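# Place the green foam block inside the tote near the door

## Task

Get the green foam block into the tote that stands next to the door so that no part of it sticks out past the tote's rim. The robot must not tip over or be left leaning, or the attempt fails. The block has to stay in the tote without the robot holding or propping it; if it only stays because the robot keeps it there, the goal is not met.

## Robot and tools

Robot: a Hello Robot Stretch 4, about 1.6 m tall. It has one arm: an omni-wheel base (rim within 0.23 m of the base origin), a mast with a lift, an arm that telescopes forward, a wrist with yaw, pitch and roll, and a two-finger gripper. Cameras on the robot: head_camera, head_left_camera, head_right_camera (fisheye) and wrist_camera. A loose object may occasionally get a short shove from outside.

Frames: the base frame sits on the floor under the base centre, x forward, y left, z up. hand_pose is reported in it: a point between the open fingertips; with all wrist joints at 0 its axes line up with the base frame. Its printed position may be slightly wrong. The odometry frame is the base frame as it was when the scene began; base_odometry counts wheel rotation only, so slipping looks like travel. Heading runs -3.142 to 3.142, positive to the left.

Tool execute_actions: argument "actions" is a list holding exactly one action, or empty to just read state and images. "cameras" picks which images come back (omitted, null or ["all"] gives all; [] gives none). An action contains "base", "joints", or both, optionally with "pace" and "contact_limits"; alternatively it is {"end_of_arm": "enable_torque"} alone, which re-powers any wrist or gripper motor that shut itself off. Motions in one action start together and may finish at different times.
- base: exactly one relative move from where the base last reported itself. {"translate_m": d}: straight, forward positive, -2 to 2 m. {"strafe_m": d}: sideways, left positive, -2 to 2 m. {"rotate_rad": d}: turn in place, counter-clockwise (left) positive, -3.2 to 3.2 rad.
- joints: absolute targets by name. lift_m 0 to 1.2 m; arm_m 0 to 0.55 m (extension forward); wrist_yaw_rad -1.134 to 4.276 (0 forward, positive left, 3.14 folded back, over 3.4 the arm may block it); wrist_pitch_rad -1.117 to 4.259 (0 level, 1.57 pointing down); wrist_roll_rad -1.117 to 4.259 (0 fingers level, positive turns clockwise seen from behind); gripper_m -0.038 to 0.141 m, the fingertip gap, negative means the tips press together. Done tolerances: lift and arm ±0.004, yaw and roll ±0.02, pitch ±0.05, gripper ±0.004. Targets past a range get clipped and the result notes it; unknown keys or other bad values reject the whole call with no motion. Any one action runs at most 15 s.
- pace: "slow", "default", "fast", "max"; base speeds 0.1/0.3/0.4/0.6 m/s and 1/2/3/4 rad/s, further capped when lift_m is above 0.2 (down to 0.3 m/s and 1 rad/s at 1.2).
- contact_limits: only {"arm_m": value}, 0 (gentlest) to 0.75 (firmest), default 0.5; the arm halts with contact_stop when it pushes harder.
Anything you leave out of an action may keep pursuing its earlier target without the status showing it. If a result reports a stop, later execute_actions, wait and finished_scene calls in that same reply are skipped.

wait: {"seconds": 0 to 10}; commands nothing and returns state and images. zoom_image: {"camera": name, "region": [x0, y0, x1, y1]} in pixels of that camera's latest full image, origin top-left, at most 504x504. Image sizes: head_camera 420x560, head fisheyes 420x672, wrist_camera 616x392. finished_scene: {"scene": number}; ends the scene for good once the last command has been held, and reports success and the next task.

Result lines: base_status and joint_status: "done", "off_target" (resting short of target, maybe still pushing), "contact_stop_at_<key>" (something blocked it; lift, arm or wheels go slack, a slack lift may sink under load, slack wheels may roll), "limit_stop_at_<name>", "time_out", "torque_fault". After any stop the part forgets its target. on_its_own covers what this call didn't command; its "held at" is the held target, not the position. lidar_m: 12 distances from the base origin, 30-degree sectors, 1st straight ahead then counter-clockwise (4th left, 7th behind, 10th right); "-" means nothing seen or closer than 0.25 m; it misses glass, thin legs and much behind. wrist_depth_mm: 7x7 grid of median depths, 100 to 2000 mm, "-" unknown; robot body appears. turned_by_wheels vs turned_by_imu differing by over ~0.1 rad suggests a collision or slip and heading error. base_tilt in degrees (forward, right positive), with a fixed bias up to ~1.5. motor_effort: percent of max, bracket = peak in last action; wheels positive means turning right.

Gripping: command a gap smaller than the object; smaller squeezes harder and pulls it toward the wrist. Gap reading and "done" do not prove a grasp; a firm squeeze at gripper_m 0 or above shows in gripper effort. Fingers pressed into a surface can jam; raise the lift.

Cautions: "limit_stop_at_own_body" means the robot nearly hit itself, likely when pitch is below -0.2 with roll below -0.4 or above 4; moving away still works. To unfold at the start, send lift_m 0.4 with wrist_yaw_rad 0 together. "limit_stop_at_tilt" means over 6 degrees of lean; lift, arm and wheels go slack. Don't drive or turn carrying over 1 kg with arm_m above 0.2, especially fast; avoid sustained pushing or pulling, more so with the gripper high or a high contact limit. A wrist motor that maxes out (gripper pressed into something, over ~2 kg in a level gripper) faults and goes limp until enable_torque. Avoid drops, slams, hard hits and strong pushes. Shorter robot motion is better.

Each tool is called after "Call:" by a JSON object that holds its "name" and its "arguments", one argument or row to a line.

## Session

Call:
{"name": "execute_actions", "arguments": {
  "actions": []
}}

Scene clock: 0.00 s.
base_odometry: x=+0.000 y=+0.000 heading=+0.000 (m, m, rad; odometry frame)
turned_by_wheels: +0.000 (rad since the last result)
turned_by_imu: +0.000 (rad since the last result)
base_tilt: forward=-0.3 right=-0.3 (deg)
lidar_m: 1.04 1.06 1.44 1.62 0.97 0.66 0.61 0.65 0.90 1.25 1.29 1.12
base_status: not commanded
joint_positions: lift_m=+0.277 arm_m=+0.003 wrist_yaw_rad=+3.202 wrist_pitch_rad=-0.004 wrist_roll_rad=+0.000 gripper_m=+0.057
joint_status: not commanded
motor_effort: lift_m=+18 arm_m=+0 wrist_yaw_rad=+0 wrist_pitch_rad=-6 wrist_roll_rad=+0 gripper_m=-6 wheel_0=+0 wheel_1=+0 wheel_2=+0 (%)
hand_pose: x=-0.1196 y=+0.0698 z=+0.4559 quat_wxyz=(-0.030, +0.002, +0.000, +1.000) (m; base frame)
wrist_depth_mm: - 134 133 759 750 750 750 / - - 133 759 750 750 750 / - 110 134 759 768 750 759 / - 132 161 768 759 759 759 / 199 759 768 768 768 768 759 / 206 778 195 768 768 768 759 / 204 778 778 - 759 759 768
pictures: head_camera, head_left_camera, head_right_camera, wrist_camera
Images, in order (width x height): head_camera 420x560, head_left_camera 420x672, head_right_camera 420x672, wrist_camera 616x392.

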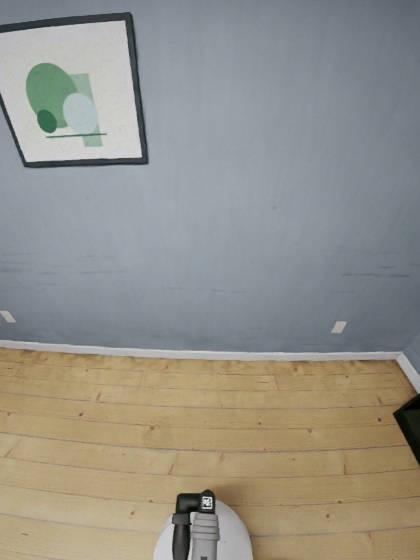

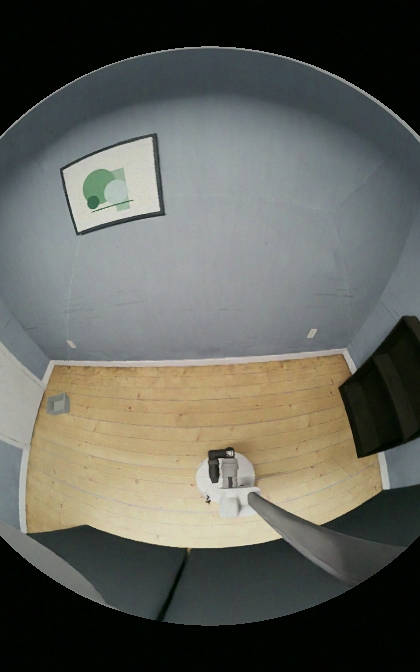

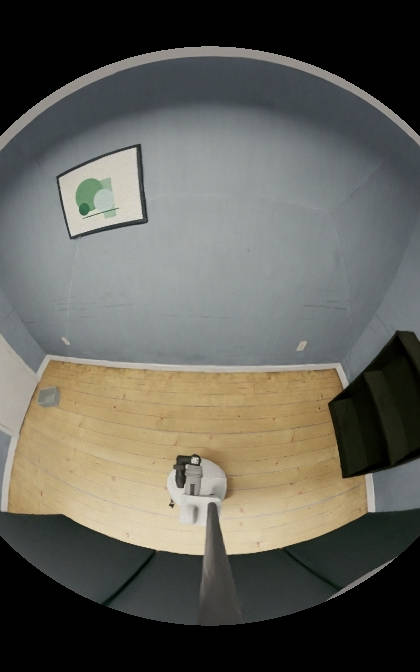

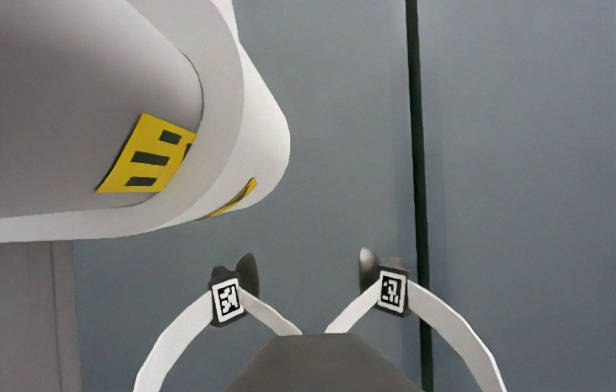

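Call:
{"name": "zoom_image", "arguments": {
  "camera": "head_right_camera",
  "region": [280, 300, 420, 520]
}}

Call:
{"name": "zoom_image", "arguments": {
  "camera": "head_left_camera",
  "region": [0, 330, 200, 600]
}}

Region (280, 300, 420, 520) of head_right_camera's 420x672 image, scaled by 2.291, with more detail than that image has; it fills the left 321 columns of this view, and the rest is white.

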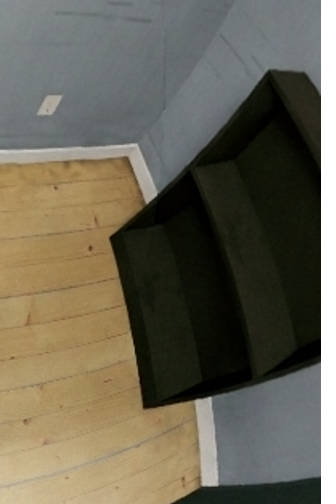

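Region (0, 330, 200, 600) of head_left_camera's 420x672 image, scaled by 1.867, with more detail than that image has; it fills the left 373 columns of this view, and the rest is white.

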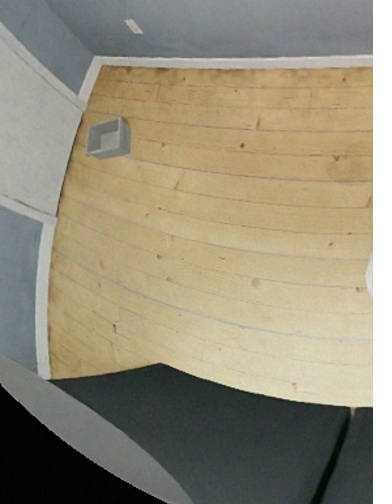

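Call:
{"name": "execute_actions", "arguments": {
  "actions": [
    {"base":{"strafe_m":1.6},"joints":{"lift_m":0.4,"wrist_yaw_rad":-1.1},"pace":"fast"}
  ]
}}

Scene clock: 13.30 s.
base_odometry: x=+0.000 y=+1.600 heading=+0.000 (m, m, rad; odometry frame)
turned_by_wheels: +0.000 (rad since the last result)
turned_by_imu: +0.001 (rad since the last result)
base_tilt: forward=-0.4 right=-0.4 (deg)
lidar_m: 0.37 0.35 0.58 0.53 0.51 0.79 1.89 0.80 1.01 2.44 1.47 1.02
base_status: done
joint_positions: lift_m=+0.400 arm_m=+0.003 wrist_yaw_rad=-1.100 wrist_pitch_rad=-0.004 wrist_roll_rad=+0.000 gripper_m=+0.057
joint_status: all done
motor_effort: lift_m=+19(22) arm_m=+0(0) wrist_yaw_rad=-1(8) wrist_pitch_rad=-6(6) wrist_roll_rad=+0(0) gripper_m=+0(4) wheel_0=+1(11) wheel_1=+0(10) wheel_2=+0(0) (%)
hand_pose: x=+0.2267 y=-0.2967 z=+0.5792 quat_wxyz=(+0.853, -0.001, -0.002, -0.523) (m; base frame)
wrist_depth_mm: 842 1060 1430 - - - - / 854 1078 1430 - - - - / 831 1042 1397 - - - - / 831 1060 1397 - - - - / 831 1042 1336 - - - - / 820 1025 195 1808 1537 1808 1708 / 809 946 1255 - 1366 1182 1229
pictures: head_camera, head_left_camera, head_right_camera, wrist_camera
Images, in order (width x height): head_camera 420x560, head_left_camera 420x672, head_right_camera 420x672, wrist_camera 616x392.

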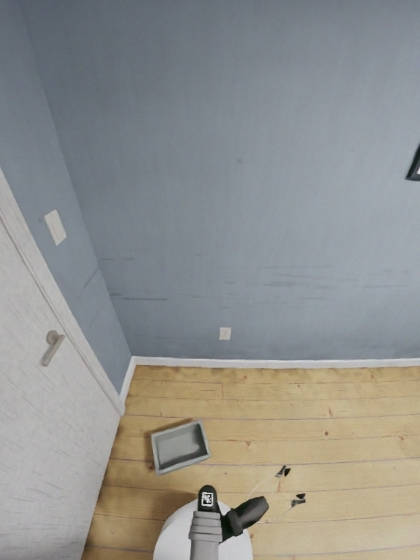

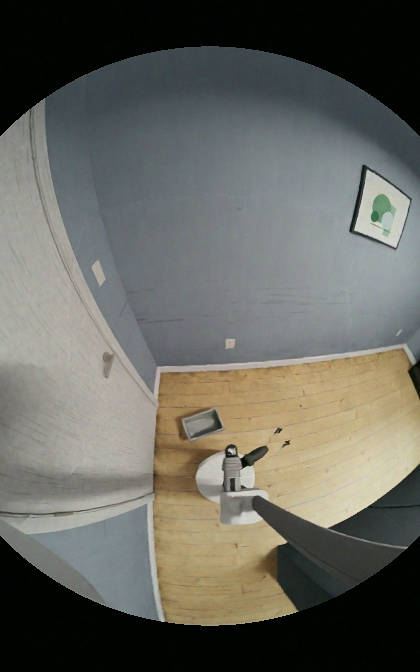

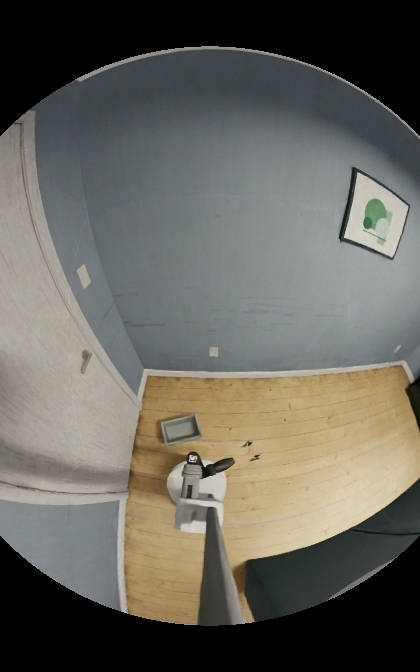

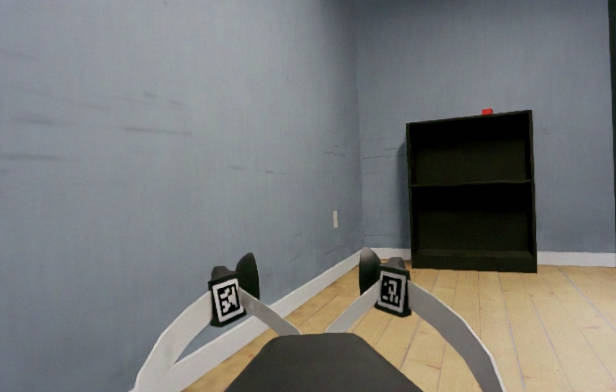

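Call:
{"name": "zoom_image", "arguments": {
  "camera": "head_left_camera",
  "region": [100, 480, 340, 640]
}}

Region (100, 480, 340, 640) of head_left_camera's 420x672 image, scaled by 2.100, with more detail than that image has.

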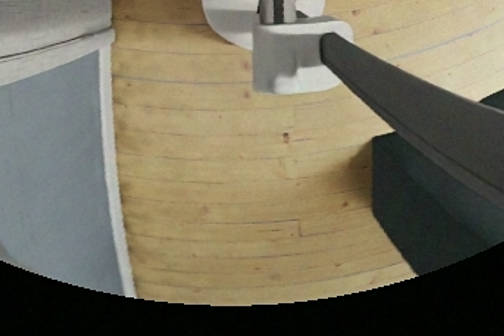

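Clear. Reverse through the gap.

Call:
{"name": "execute_actions", "arguments": {
  "actions": [
    {"base":{"translate_m":-1.85},"joints":{"wrist_yaw_rad":-0.3,"gripper_m":0.14},"pace":"fast"}
  ]
}}

Scene clock: 27.67 s.
base_odometry: x=-1.850 y=+1.600 heading=+0.000 (m, m, rad; odometry frame)
turned_by_wheels: +0.000 (rad since the last result)
turned_by_imu: +0.008 (rad since the last result)
base_tilt: forward=-0.3 right=-0.3 (deg)
lidar_m: 2.14 0.74 0.51 0.45 0.47 0.64 1.74 1.22 1.56 2.42 0.95 0.78
base_status: done
joint_positions: lift_m=+0.400 arm_m=+0.003 wrist_yaw_rad=-0.300 wrist_pitch_rad=-0.004 wrist_roll_rad=+0.000 gripper_m=+0.140
joint_status: all done
motor_effort: lift_m=+19(19) arm_m=+0(0) wrist_yaw_rad=+1(7) wrist_pitch_rad=-6(6) wrist_roll_rad=+0(1) gripper_m=+1(2) wheel_0=+0(4) wheel_1=+2(7) wheel_2=-1(12) (%)
hand_pose: x=+0.4234 y=-0.1689 z=+0.5792 quat_wxyz=(+0.989, +0.000, -0.002, -0.150) (m; base frame)
wrist_depth_mm: 1921 - - 960 585 809 831 / 1808 - - - 597 1160 1182 / 1756 - - - 603 1160 1229 / 1756 - - - 609 1138 1138 / 1756 - - - 621 591 1160 / 1708 1708 1661 891 569 1160 1229 / 1366 1366 1336 - 580 1025 1060
pictures: head_camera, head_left_camera, head_right_camera, wrist_camera
Images, in order (width x height): head_camera 420x560, head_left_camera 420x672, head_right_camera 420x672, wrist_camera 616x392.

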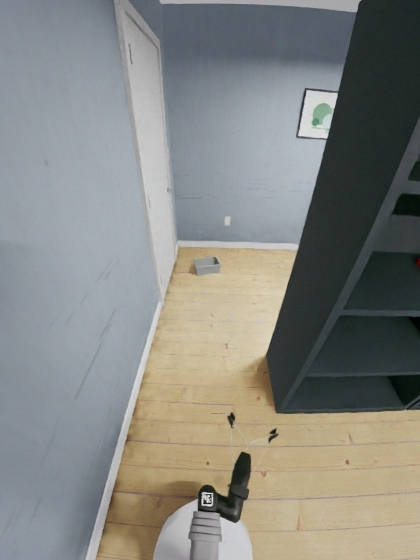

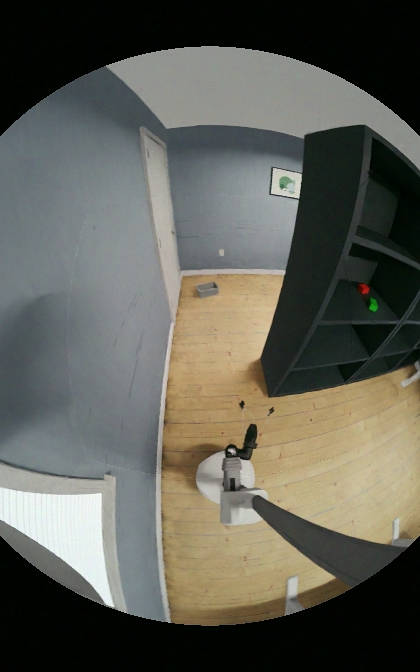

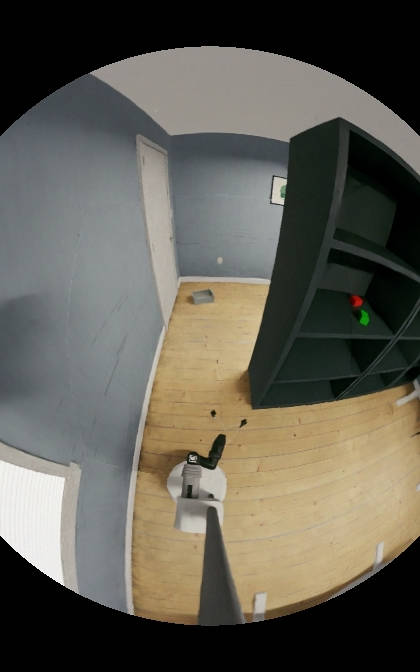

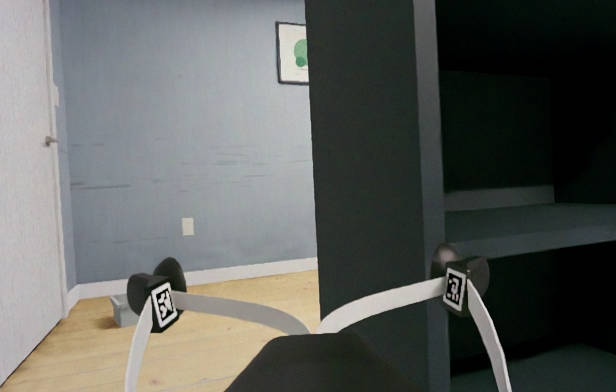

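Call:
{"name": "zoom_image", "arguments": {
  "camera": "head_right_camera",
  "region": [280, 240, 420, 400]
}}

Region (280, 240, 420, 400) of head_right_camera's 420x672 image, scaled by 3.150, with more detail than that image has; it fills the left 441 columns of this view, and the rest is white.

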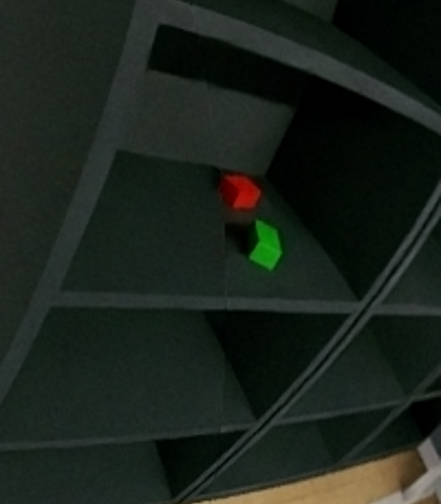

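Call:
{"name": "execute_actions", "arguments": {
  "actions": [
    {"base":{"strafe_m":-0.9},"joints":{"wrist_yaw_rad":0,"wrist_pitch_rad":0.25,"lift_m":0.93},"pace":"fast"}
  ],
  "cameras": ["head_camera","wrist_camera"]
}}

Scene clock: 34.43 s.
base_odometry: x=-1.850 y=+0.700 heading=+0.000 (m, m, rad; odometry frame)
turned_by_wheels: +0.000 (rad since the last result)
turned_by_imu: +0.000 (rad since the last result)
base_tilt: forward=-0.3 right=-0.3 (deg)
lidar_m: 0.66 0.68 1.47 1.34 1.39 1.13 1.07 1.12 1.64 1.54 1.03 0.70
base_status: done
joint_positions: lift_m=+0.930 arm_m=+0.003 wrist_yaw_rad=+0.000 wrist_pitch_rad=+0.252 wrist_roll_rad=+0.000 gripper_m=+0.140
joint_status: all done
motor_effort: lift_m=+20(23) arm_m=+0(0) wrist_yaw_rad=+1(8) wrist_pitch_rad=-4(4) wrist_roll_rad=-1(0) gripper_m=+2(1) wheel_0=-1(8) wheel_1=+0(9) wheel_2=+0(1) (%)
hand_pose: x=+0.4530 y=-0.0875 z=+1.0362 quat_wxyz=(+0.992, +0.000, +0.126, +0.000) (m; base frame)
wrist_depth_mm: 768 809 842 831 831 609 442 / 768 842 854 866 878 621 455 / 759 878 891 878 891 634 480 / 615 585 564 539 521 508 492 / 640 477 960 976 991 580 517 / 723 904 991 1025 946 554 539 / 723 878 866 - 866 668 574
pictures: head_camera, wrist_camera
Images, in order (width x height): head_camera 420x560, wrist_camera 616x392.

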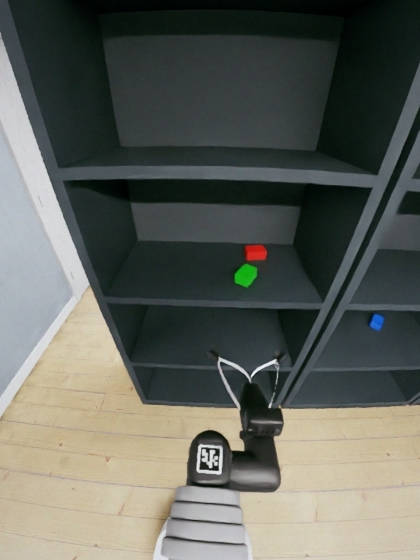

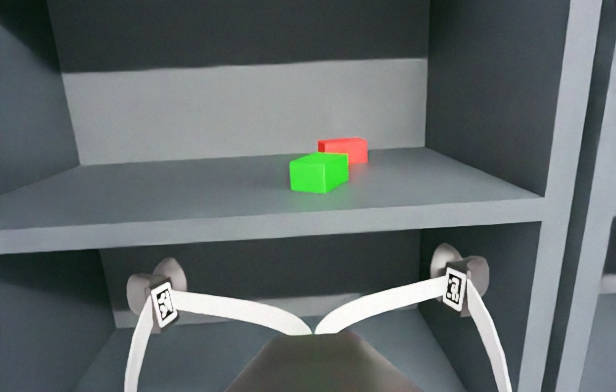

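Call:
{"name": "zoom_image", "arguments": {
  "camera": "wrist_camera",
  "region": [260, 120, 400, 220]
}}

Call:
{"name": "zoom_image", "arguments": {
  "camera": "head_camera",
  "region": [200, 230, 300, 320]
}}

Region (260, 120, 400, 220) of wrist_camera's 616x392 image, scaled by 3.600; it fills the top 360 rows of this view, and the rest is white.

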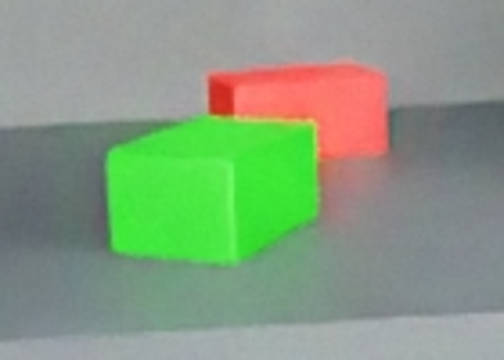

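Region (200, 230, 300, 320) of head_camera's 420x560 image, scaled by 5.040, with more detail than that image has; it fills the top 454 rows of this view, and the rest is white.

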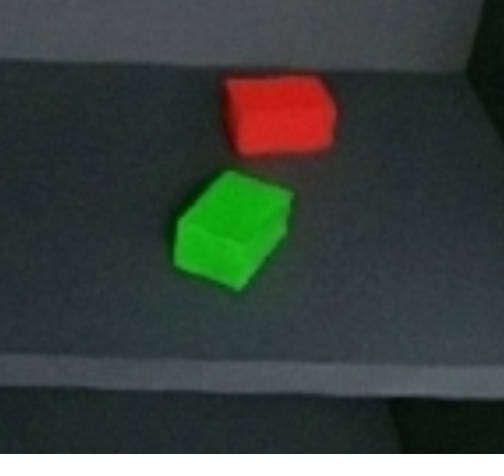

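Call:
{"name": "execute_actions", "arguments": {
  "actions": [
    {"base":{"strafe_m":0.10},"joints":{"wrist_yaw_rad":-0.5,"arm_m":0.36,"lift_m":0.922}}
  ],
  "cameras": ["head_camera","wrist_camera"]
}}

Scene clock: 47.47 s.
base_odometry: x=-1.850 y=+0.800 heading=+0.000 (m, m, rad; odometry frame)
turned_by_wheels: +0.000 (rad since the last result)
turned_by_imu: +0.000 (rad since the last result)
base_tilt: forward=-0.2 right=-0.2 (deg)
lidar_m: 0.65 0.67 1.34 1.24 1.29 1.14 1.10 1.11 1.51 1.62 1.02 0.71
base_status: done
joint_positions: lift_m=+0.922 arm_m=+0.359 wrist_yaw_rad=-0.500 wrist_pitch_rad=+0.252 wrist_roll_rad=+0.000 gripper_m=+0.140
joint_status: all done
motor_effort: lift_m=+16(22) arm_m=+8(9) wrist_yaw_rad=-1(8) wrist_pitch_rad=-4(5) wrist_roll_rad=+0(0) gripper_m=-1(5) wheel_0=+0(7) wheel_1=+0(10) wheel_2=+0(0) (%)
hand_pose: x=+0.7328 y=-0.2106 z=+1.0285 quat_wxyz=(+0.961, +0.031, +0.122, -0.245) (m; base frame)
wrist_depth_mm: 455 508 569 621 508 399 340 / 473 525 585 647 521 413 349 / 484 539 603 676 544 424 357 / 488 535 462 500 496 424 366 / 362 351 272 315 329 320 340 / 264 234 232 251 236 272 389 / 208 204 204 - 249 484 418
pictures: head_camera, wrist_camera
Images, in order (width x height): head_camera 420x560, wrist_camera 616x392.

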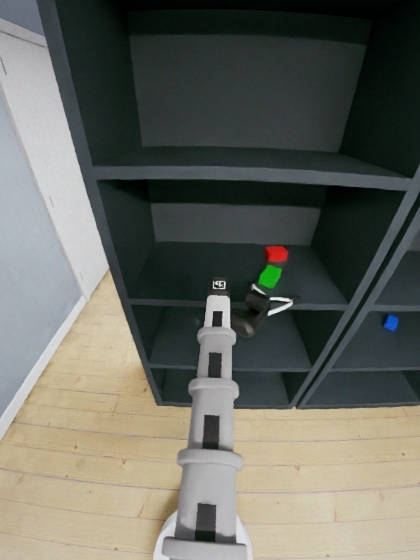

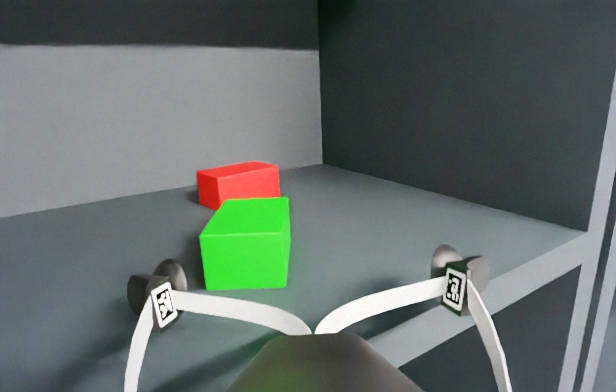

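Call:
{"name": "execute_actions", "arguments": {
  "actions": [
    {"joints":{"arm_m":0.46,"lift_m":0.914}}
  ],
  "cameras": ["wrist_camera"]
}}

Scene clock: 51.57 s.
base_odometry: x=-1.850 y=+0.800 heading=+0.000 (m, m, rad; odometry frame)
turned_by_wheels: +0.000 (rad since the last result)
turned_by_imu: +0.000 (rad since the last result)
base_tilt: forward=-0.2 right=-0.3 (deg)
lidar_m: 0.66 0.67 1.35 1.24 1.30 1.14 1.09 1.14 1.46 1.64 0.98 0.70
base_status: not commanded
joint_positions: lift_m=+0.914 arm_m=+0.459 wrist_yaw_rad=-0.500 wrist_pitch_rad=+0.252 wrist_roll_rad=+0.000 gripper_m=+0.140
joint_status: all done
motor_effort: lift_m=+16(7) arm_m=+8(8) wrist_yaw_rad=-1(0) wrist_pitch_rad=-5(6) wrist_roll_rad=+1(1) gripper_m=-4(0) wheel_0=+0(0) wheel_1=+0(0) wheel_2=+0(0) (%)
hand_pose: x=+0.8328 y=-0.2107 z=+1.0205 quat_wxyz=(+0.961, +0.031, +0.122, -0.245) (m; base frame)
wrist_depth_mm: 382 424 477 544 500 397 338 / 394 436 492 559 521 410 343 / 402 449 508 580 535 421 355 / 413 455 415 404 466 413 362 / 340 336 325 211 309 301 297 / 249 220 217 179 194 209 224 / 196 192 191 - 190 179 181
pictures: wrist_camera
Images, in order (width x height): wrist_camera 616x392.

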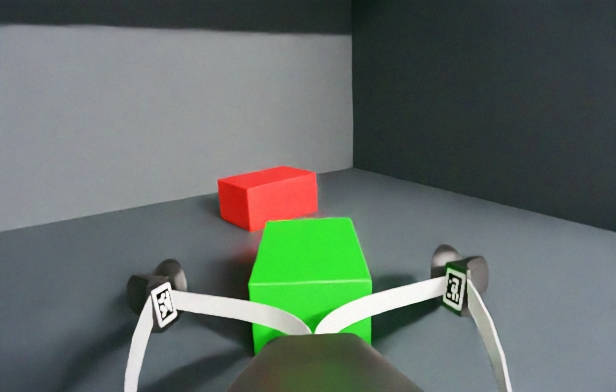

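Call:
{"name": "execute_actions", "arguments": {
  "actions": [
    {"joints":{"gripper_m":0.015}}
  ],
  "cameras": ["wrist_camera"]
}}

Scene clock: 59.83 s.
base_odometry: x=-1.850 y=+0.800 heading=+0.000 (m, m, rad; odometry frame)
turned_by_wheels: +0.000 (rad since the last result)
turned_by_imu: +0.000 (rad since the last result)
base_tilt: forward=-0.2 right=-0.2 (deg)
lidar_m: 0.65 0.68 1.37 1.23 1.27 1.15 1.08 1.13 1.48 1.63 1.00 0.68
base_status: not commanded
joint_positions: lift_m=+0.914 arm_m=+0.459 wrist_yaw_rad=-0.500 wrist_pitch_rad=+0.252 wrist_roll_rad=+0.000 gripper_m=+0.015
joint_status: all done
motor_effort: lift_m=+16(16) arm_m=+8(8) wrist_yaw_rad=+0(0) wrist_pitch_rad=-6(5) wrist_roll_rad=+0(0) gripper_m=-22(18) wheel_0=+0(0) wheel_1=+0(0) wheel_2=+0(0) (%)
hand_pose: x=+0.8328 y=-0.2106 z=+1.0204 quat_wxyz=(+0.961, +0.031, +0.122, -0.245) (m; base frame)
wrist_depth_mm: 382 424 477 535 500 399 338 / 394 436 488 554 517 410 345 / 402 449 508 580 539 421 353 / 413 455 413 402 466 410 366 / 340 332 324 203 307 301 297 / 248 246 179 169 180 215 225 / 196 185 191 - 185 176 181
pictures: wrist_camera
Images, in order (width x height): wrist_camera 616x392.

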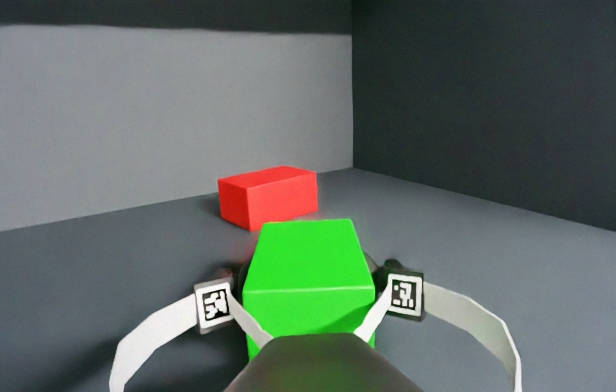

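Call:
{"name": "execute_actions", "arguments": {
  "actions": [
    {"base":{"strafe_m":0.78},"joints":{"arm_m":0.005,"lift_m":0.97}}
  ],
  "cameras": ["head_camera","wrist_camera"]
}}

Scene clock: 67.03 s.
base_odometry: x=-1.850 y=+1.580 heading=+0.000 (m, m, rad; odometry frame)
turned_by_wheels: +0.000 (rad since the last result)
turned_by_imu: +0.000 (rad since the last result)
base_tilt: forward=-0.2 right=-0.1 (deg)
lidar_m: 2.15 0.78 0.53 0.47 0.49 0.68 1.84 1.19 1.57 2.43 0.97 0.76
base_status: done
joint_positions: lift_m=+0.970 arm_m=+0.006 wrist_yaw_rad=-0.500 wrist_pitch_rad=+0.253 wrist_roll_rad=+0.000 gripper_m=+0.015
joint_status: all done
motor_effort: lift_m=+19(23) arm_m=-8(9) wrist_yaw_rad=+1(0) wrist_pitch_rad=-6(7) wrist_roll_rad=+0(1) gripper_m=-23(21) wheel_0=+0(12) wheel_1=-1(9) wheel_2=+0(1) (%)
hand_pose: x=+0.3805 y=-0.2107 z=+1.0760 quat_wxyz=(+0.961, +0.031, +0.122, -0.245) (m; base frame)
wrist_depth_mm: - - 831 564 1138 1182 1008 / - - 891 591 1205 1255 1042 / - - - 627 1182 1160 1042 / - - - 647 732 1255 1098 / - - - 204 1308 1308 1160 / - - 179 169 180 1060 1182 / 1708 1576 1661 - 917 1281 1397
pictures: head_camera, wrist_camera
Images, in order (width x height): head_camera 420x560, wrist_camera 616x392.

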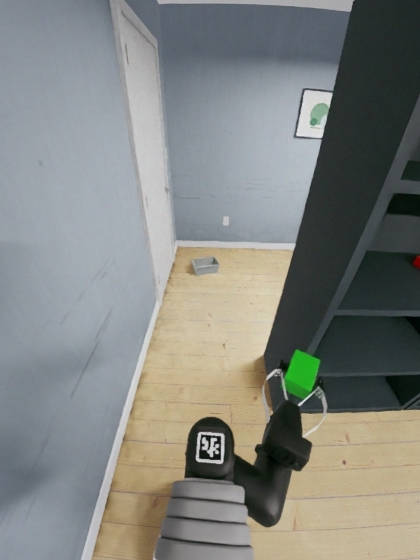

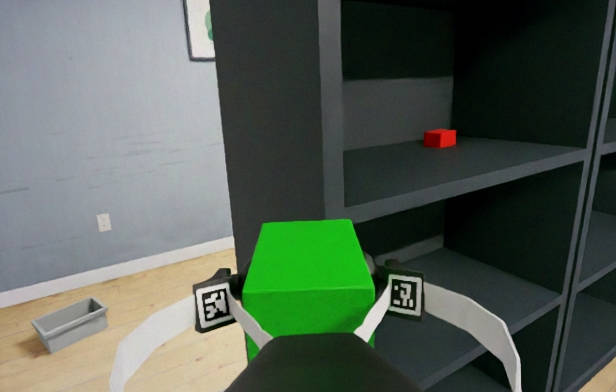

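Call:
{"name": "execute_actions", "arguments": {
  "actions": [
    {"base":{"translate_m":1.68},"joints":{"arm_m":0.4,"lift_m":0.5,"wrist_yaw_rad":0,"wrist_pitch_rad":1.57},"pace":"fast"}
  ],
  "cameras": ["head_camera","wrist_camera"]
}}

Scene clock: 82.33 s.
base_odometry: x=-0.170 y=+1.580 heading=+0.000 (m, m, rad; odometry frame)
turned_by_wheels: +0.000 (rad since the last result)
turned_by_imu: -0.007 (rad since the last result)
base_tilt: forward=-0.2 right=-0.2 (deg)
lidar_m: 0.52 0.51 0.57 0.53 0.59 0.79 1.86 0.64 0.76 1.86 1.69 1.23
base_status: done
joint_positions: lift_m=+0.500 arm_m=+0.399 wrist_yaw_rad=+0.000 wrist_pitch_rad=+1.570 wrist_roll_rad=+0.000 gripper_m=+0.015
joint_status: all done
motor_effort: lift_m=+17(18) arm_m=+8(10) wrist_yaw_rad=-1(8) wrist_pitch_rad=+1(4) wrist_roll_rad=-1(1) gripper_m=-25(29) wheel_0=+1(5) wheel_1=+0(1) wheel_2=+1(10) (%)
hand_pose: x=+0.5698 y=-0.0874 z=+0.3899 quat_wxyz=(+0.707, +0.000, +0.707, +0.000) (m; base frame)
wrist_depth_mm: 591 597 603 609 603 609 603 / 603 597 603 603 603 609 609 / 609 564 603 609 609 621 615 / 574 603 609 609 615 615 621 / 554 609 609 203 609 615 615 / 609 603 179 169 180 615 621 / 615 615 609 - 621 621 627
pictures: head_camera, wrist_camera
Images, in order (width x height): head_camera 420x560, wrist_camera 616x392.

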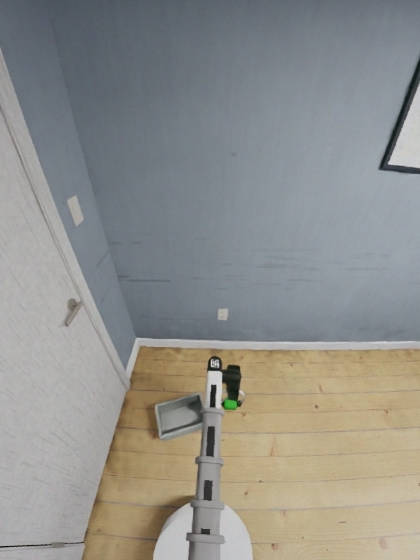

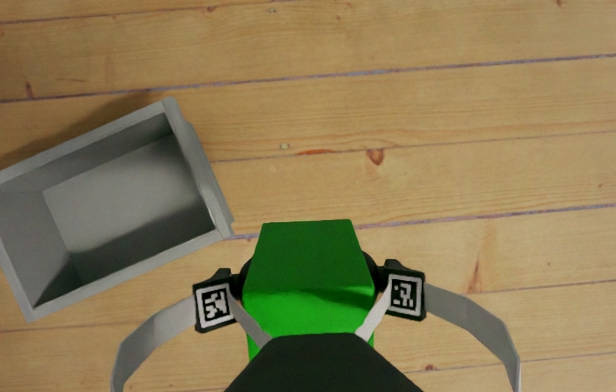

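Call:
{"name": "execute_actions", "arguments": {
  "actions": [
    {"base":{"rotate_rad":0.435},"joints":{"arm_m":0.497,"lift_m":0.34,"wrist_pitch_rad":1.8}}
  ],
  "cameras": ["head_camera","wrist_camera"]
}}

Scene clock: 91.17 s.
base_odometry: x=-0.170 y=+1.580 heading=+0.435 (m, m, rad; odometry frame)
turned_by_wheels: +0.435 (rad since the last result)
turned_by_imu: +0.429 (rad since the last result)
base_tilt: forward=-0.3 right=-0.3 (deg)
lidar_m: 0.51 0.59 0.53 0.58 0.73 1.57 0.65 0.68 1.46 1.93 1.23 0.53
base_status: done
joint_positions: lift_m=+0.340 arm_m=+0.496 wrist_yaw_rad=+0.000 wrist_pitch_rad=+1.799 wrist_roll_rad=+0.000 gripper_m=+0.015
joint_status: all done
motor_effort: lift_m=+16(13) arm_m=+8(7) wrist_yaw_rad=+1(0) wrist_pitch_rad=+3(6) wrist_roll_rad=+0(1) gripper_m=-24(28) wheel_0=-1(10) wheel_1=+0(5) wheel_2=+2(8) (%)
hand_pose: x=+0.6012 y=-0.0874 z=+0.2374 quat_wxyz=(+0.622, +0.000, +0.783, +0.000) (m; base frame)
wrist_depth_mm: 399 402 404 407 407 410 410 / 413 410 418 415 418 424 427 / 430 382 433 433 433 436 449 / 449 387 445 452 449 455 459 / 466 459 404 204 394 477 484 / 484 484 179 169 179 492 504 / 504 504 512 - 517 525 525
pictures: head_camera, wrist_camera
Images, in order (width x height): head_camera 420x560, wrist_camera 616x392.

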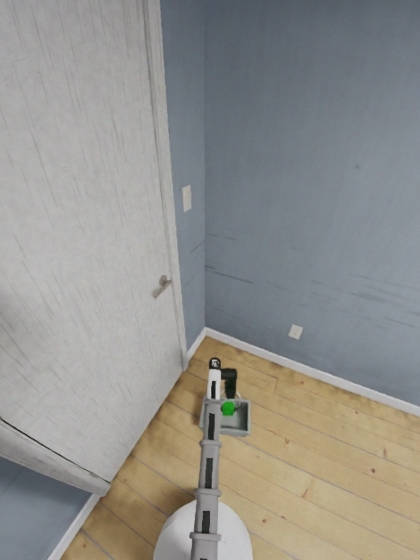

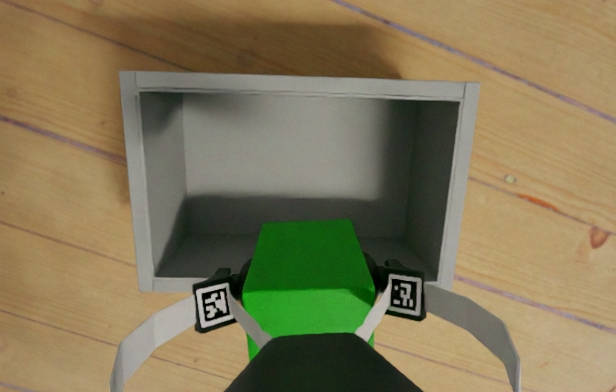

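Call:
{"name": "execute_actions", "arguments": {
  "actions": [
    {"joints":{"arm_m":0.512,"lift_m":0.161}}
  ],
  "cameras": ["wrist_camera"]
}}

Scene clock: 97.03 s.
base_odometry: x=-0.170 y=+1.580 heading=+0.435 (m, m, rad; odometry frame)
turned_by_wheels: +0.000 (rad since the last result)
turned_by_imu: +0.000 (rad since the last result)
base_tilt: forward=-0.2 right=-0.3 (deg)
lidar_m: 0.52 0.61 0.52 0.56 0.74 1.55 0.64 0.68 1.46 1.90 1.26 0.53
base_status: not commanded
joint_positions: lift_m=+0.161 arm_m=+0.511 wrist_yaw_rad=+0.000 wrist_pitch_rad=+1.800 wrist_roll_rad=+0.000 gripper_m=+0.015
joint_status: all done
motor_effort: lift_m=+16(15) arm_m=+8(9) wrist_yaw_rad=+0(0) wrist_pitch_rad=+2(3) wrist_roll_rad=-1(0) gripper_m=-22(24) wheel_0=-1(1) wheel_1=+0(0) wheel_2=+2(2) (%)
hand_pose: x=+0.6161 y=-0.0874 z=+0.0584 quat_wxyz=(+0.622, +0.000, +0.783, +0.000) (m; base frame)
wrist_depth_mm: 237 238 240 241 242 244 245 / 135 244 245 247 248 251 253 / 181 252 255 257 258 228 143 / 191 263 266 266 270 266 198 / 191 272 274 203 277 271 197 / 192 277 179 169 179 224 197 / 193 241 259 - 266 246 200
pictures: wrist_camera
Images, in order (width x height): wrist_camera 616x392.

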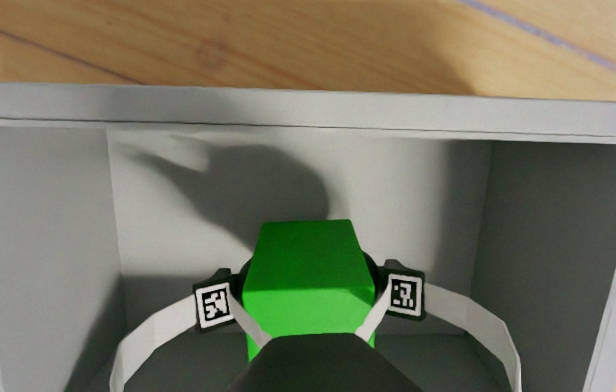

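Call:
{"name": "execute_actions", "arguments": {
  "actions": [
    {"joints":{"gripper_m":0.095}}
  ],
  "cameras": ["wrist_camera"]
}}

Call:
{"name": "execute_actions", "arguments": {
  "actions": [
    {"joints":{"lift_m":0.33},"pace":"fast"}
  ],
  "cameras": ["wrist_camera","head_camera"]
}}

Scene clock: 104.87 s.
base_odometry: x=-0.170 y=+1.580 heading=+0.435 (m, m, rad; odometry frame)
turned_by_wheels: +0.000 (rad since the last result)
turned_by_imu: +0.000 (rad since the last result)
base_tilt: forward=-0.4 right=-0.2 (deg)
lidar_m: 0.50 0.61 0.54 0.58 0.75 1.57 0.65 0.69 1.45 1.92 1.23 0.53
base_status: not commanded
joint_positions: lift_m=+0.161 arm_m=+0.511 wrist_yaw_rad=+0.000 wrist_pitch_rad=+1.800 wrist_roll_rad=+0.000 gripper_m=+0.095
joint_status: all done
motor_effort: lift_m=+17(16) arm_m=+8(8) wrist_yaw_rad=+0(0) wrist_pitch_rad=+2(2) wrist_roll_rad=+0(1) gripper_m=+0(27) wheel_0=-1(1) wheel_1=+0(0) wheel_2=+2(2) (%)
hand_pose: x=+0.6161 y=-0.0874 z=+0.0584 quat_wxyz=(+0.622, +0.000, +0.783, +0.000) (m; base frame)
wrist_depth_mm: 238 239 239 242 242 243 245 / 135 244 246 246 247 251 253 / 180 253 255 257 258 227 143 / 190 262 265 266 268 266 198 / 191 272 274 204 274 270 198 / 191 276 191 187 193 238 196 / 193 244 260 - 276 240 200
pictures: wrist_camera
Images, in order (width x height): wrist_camera 616x392.

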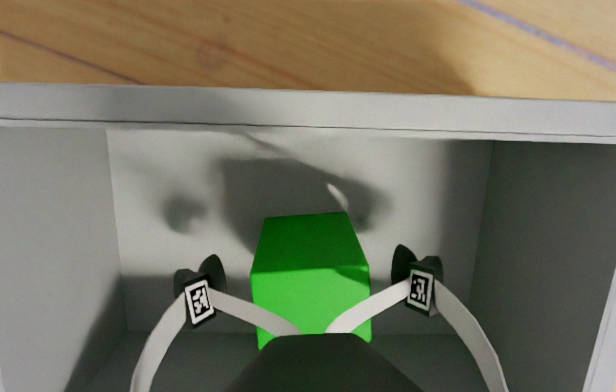

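Scene clock: 106.30 s.
base_odometry: x=-0.170 y=+1.580 heading=+0.435 (m, m, rad; odometry frame)
turned_by_wheels: +0.000 (rad since the last result)
turned_by_imu: +0.000 (rad since the last result)
base_tilt: forward=-0.3 right=-0.2 (deg)
lidar_m: 0.52 0.59 0.53 0.57 0.73 1.58 0.64 0.71 1.49 1.95 1.25 0.53
base_status: not commanded
joint_positions: lift_m=+0.330 arm_m=+0.511 wrist_yaw_rad=+0.000 wrist_pitch_rad=+1.800 wrist_roll_rad=+0.000 gripper_m=+0.095
joint_status: all done
motor_effort: lift_m=+20(18) arm_m=+8(8) wrist_yaw_rad=+0(1) wrist_pitch_rad=+3(2) wrist_roll_rad=+0(0) gripper_m=+3(5) wheel_0=-1(1) wheel_1=+0(0) wheel_2=+2(2) (%)
hand_pose: x=+0.6161 y=-0.0874 z=+0.2271 quat_wxyz=(+0.622, +0.000, +0.783, +0.000) (m; base frame)
wrist_depth_mm: 389 392 394 399 399 402 407 / 404 402 402 407 413 415 418 / 418 377 418 424 421 427 433 / 436 382 439 357 439 445 452 / 452 387 442 424 407 466 473 / 469 469 196 349 353 488 496 / 492 492 500 - 504 508 521
pictures: head_camera, wrist_camera
Images, in order (width x height): head_camera 420x560, wrist_camera 616x392.

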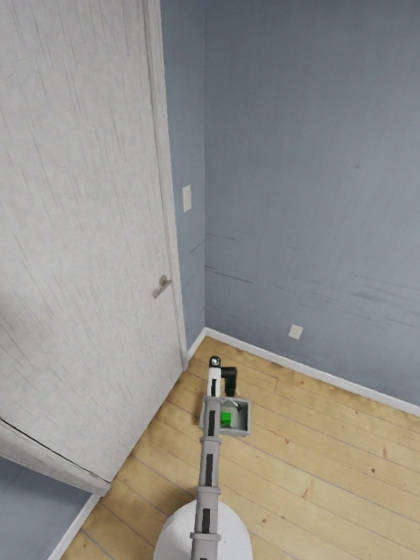

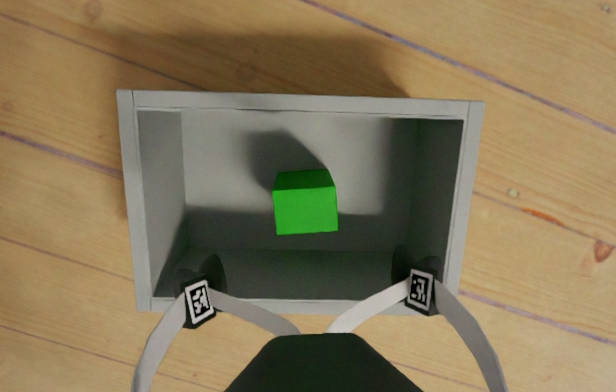

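Call:
{"name": "finished_scene", "arguments": {
  "scene": 2
}}

The scene is finished: the task was done.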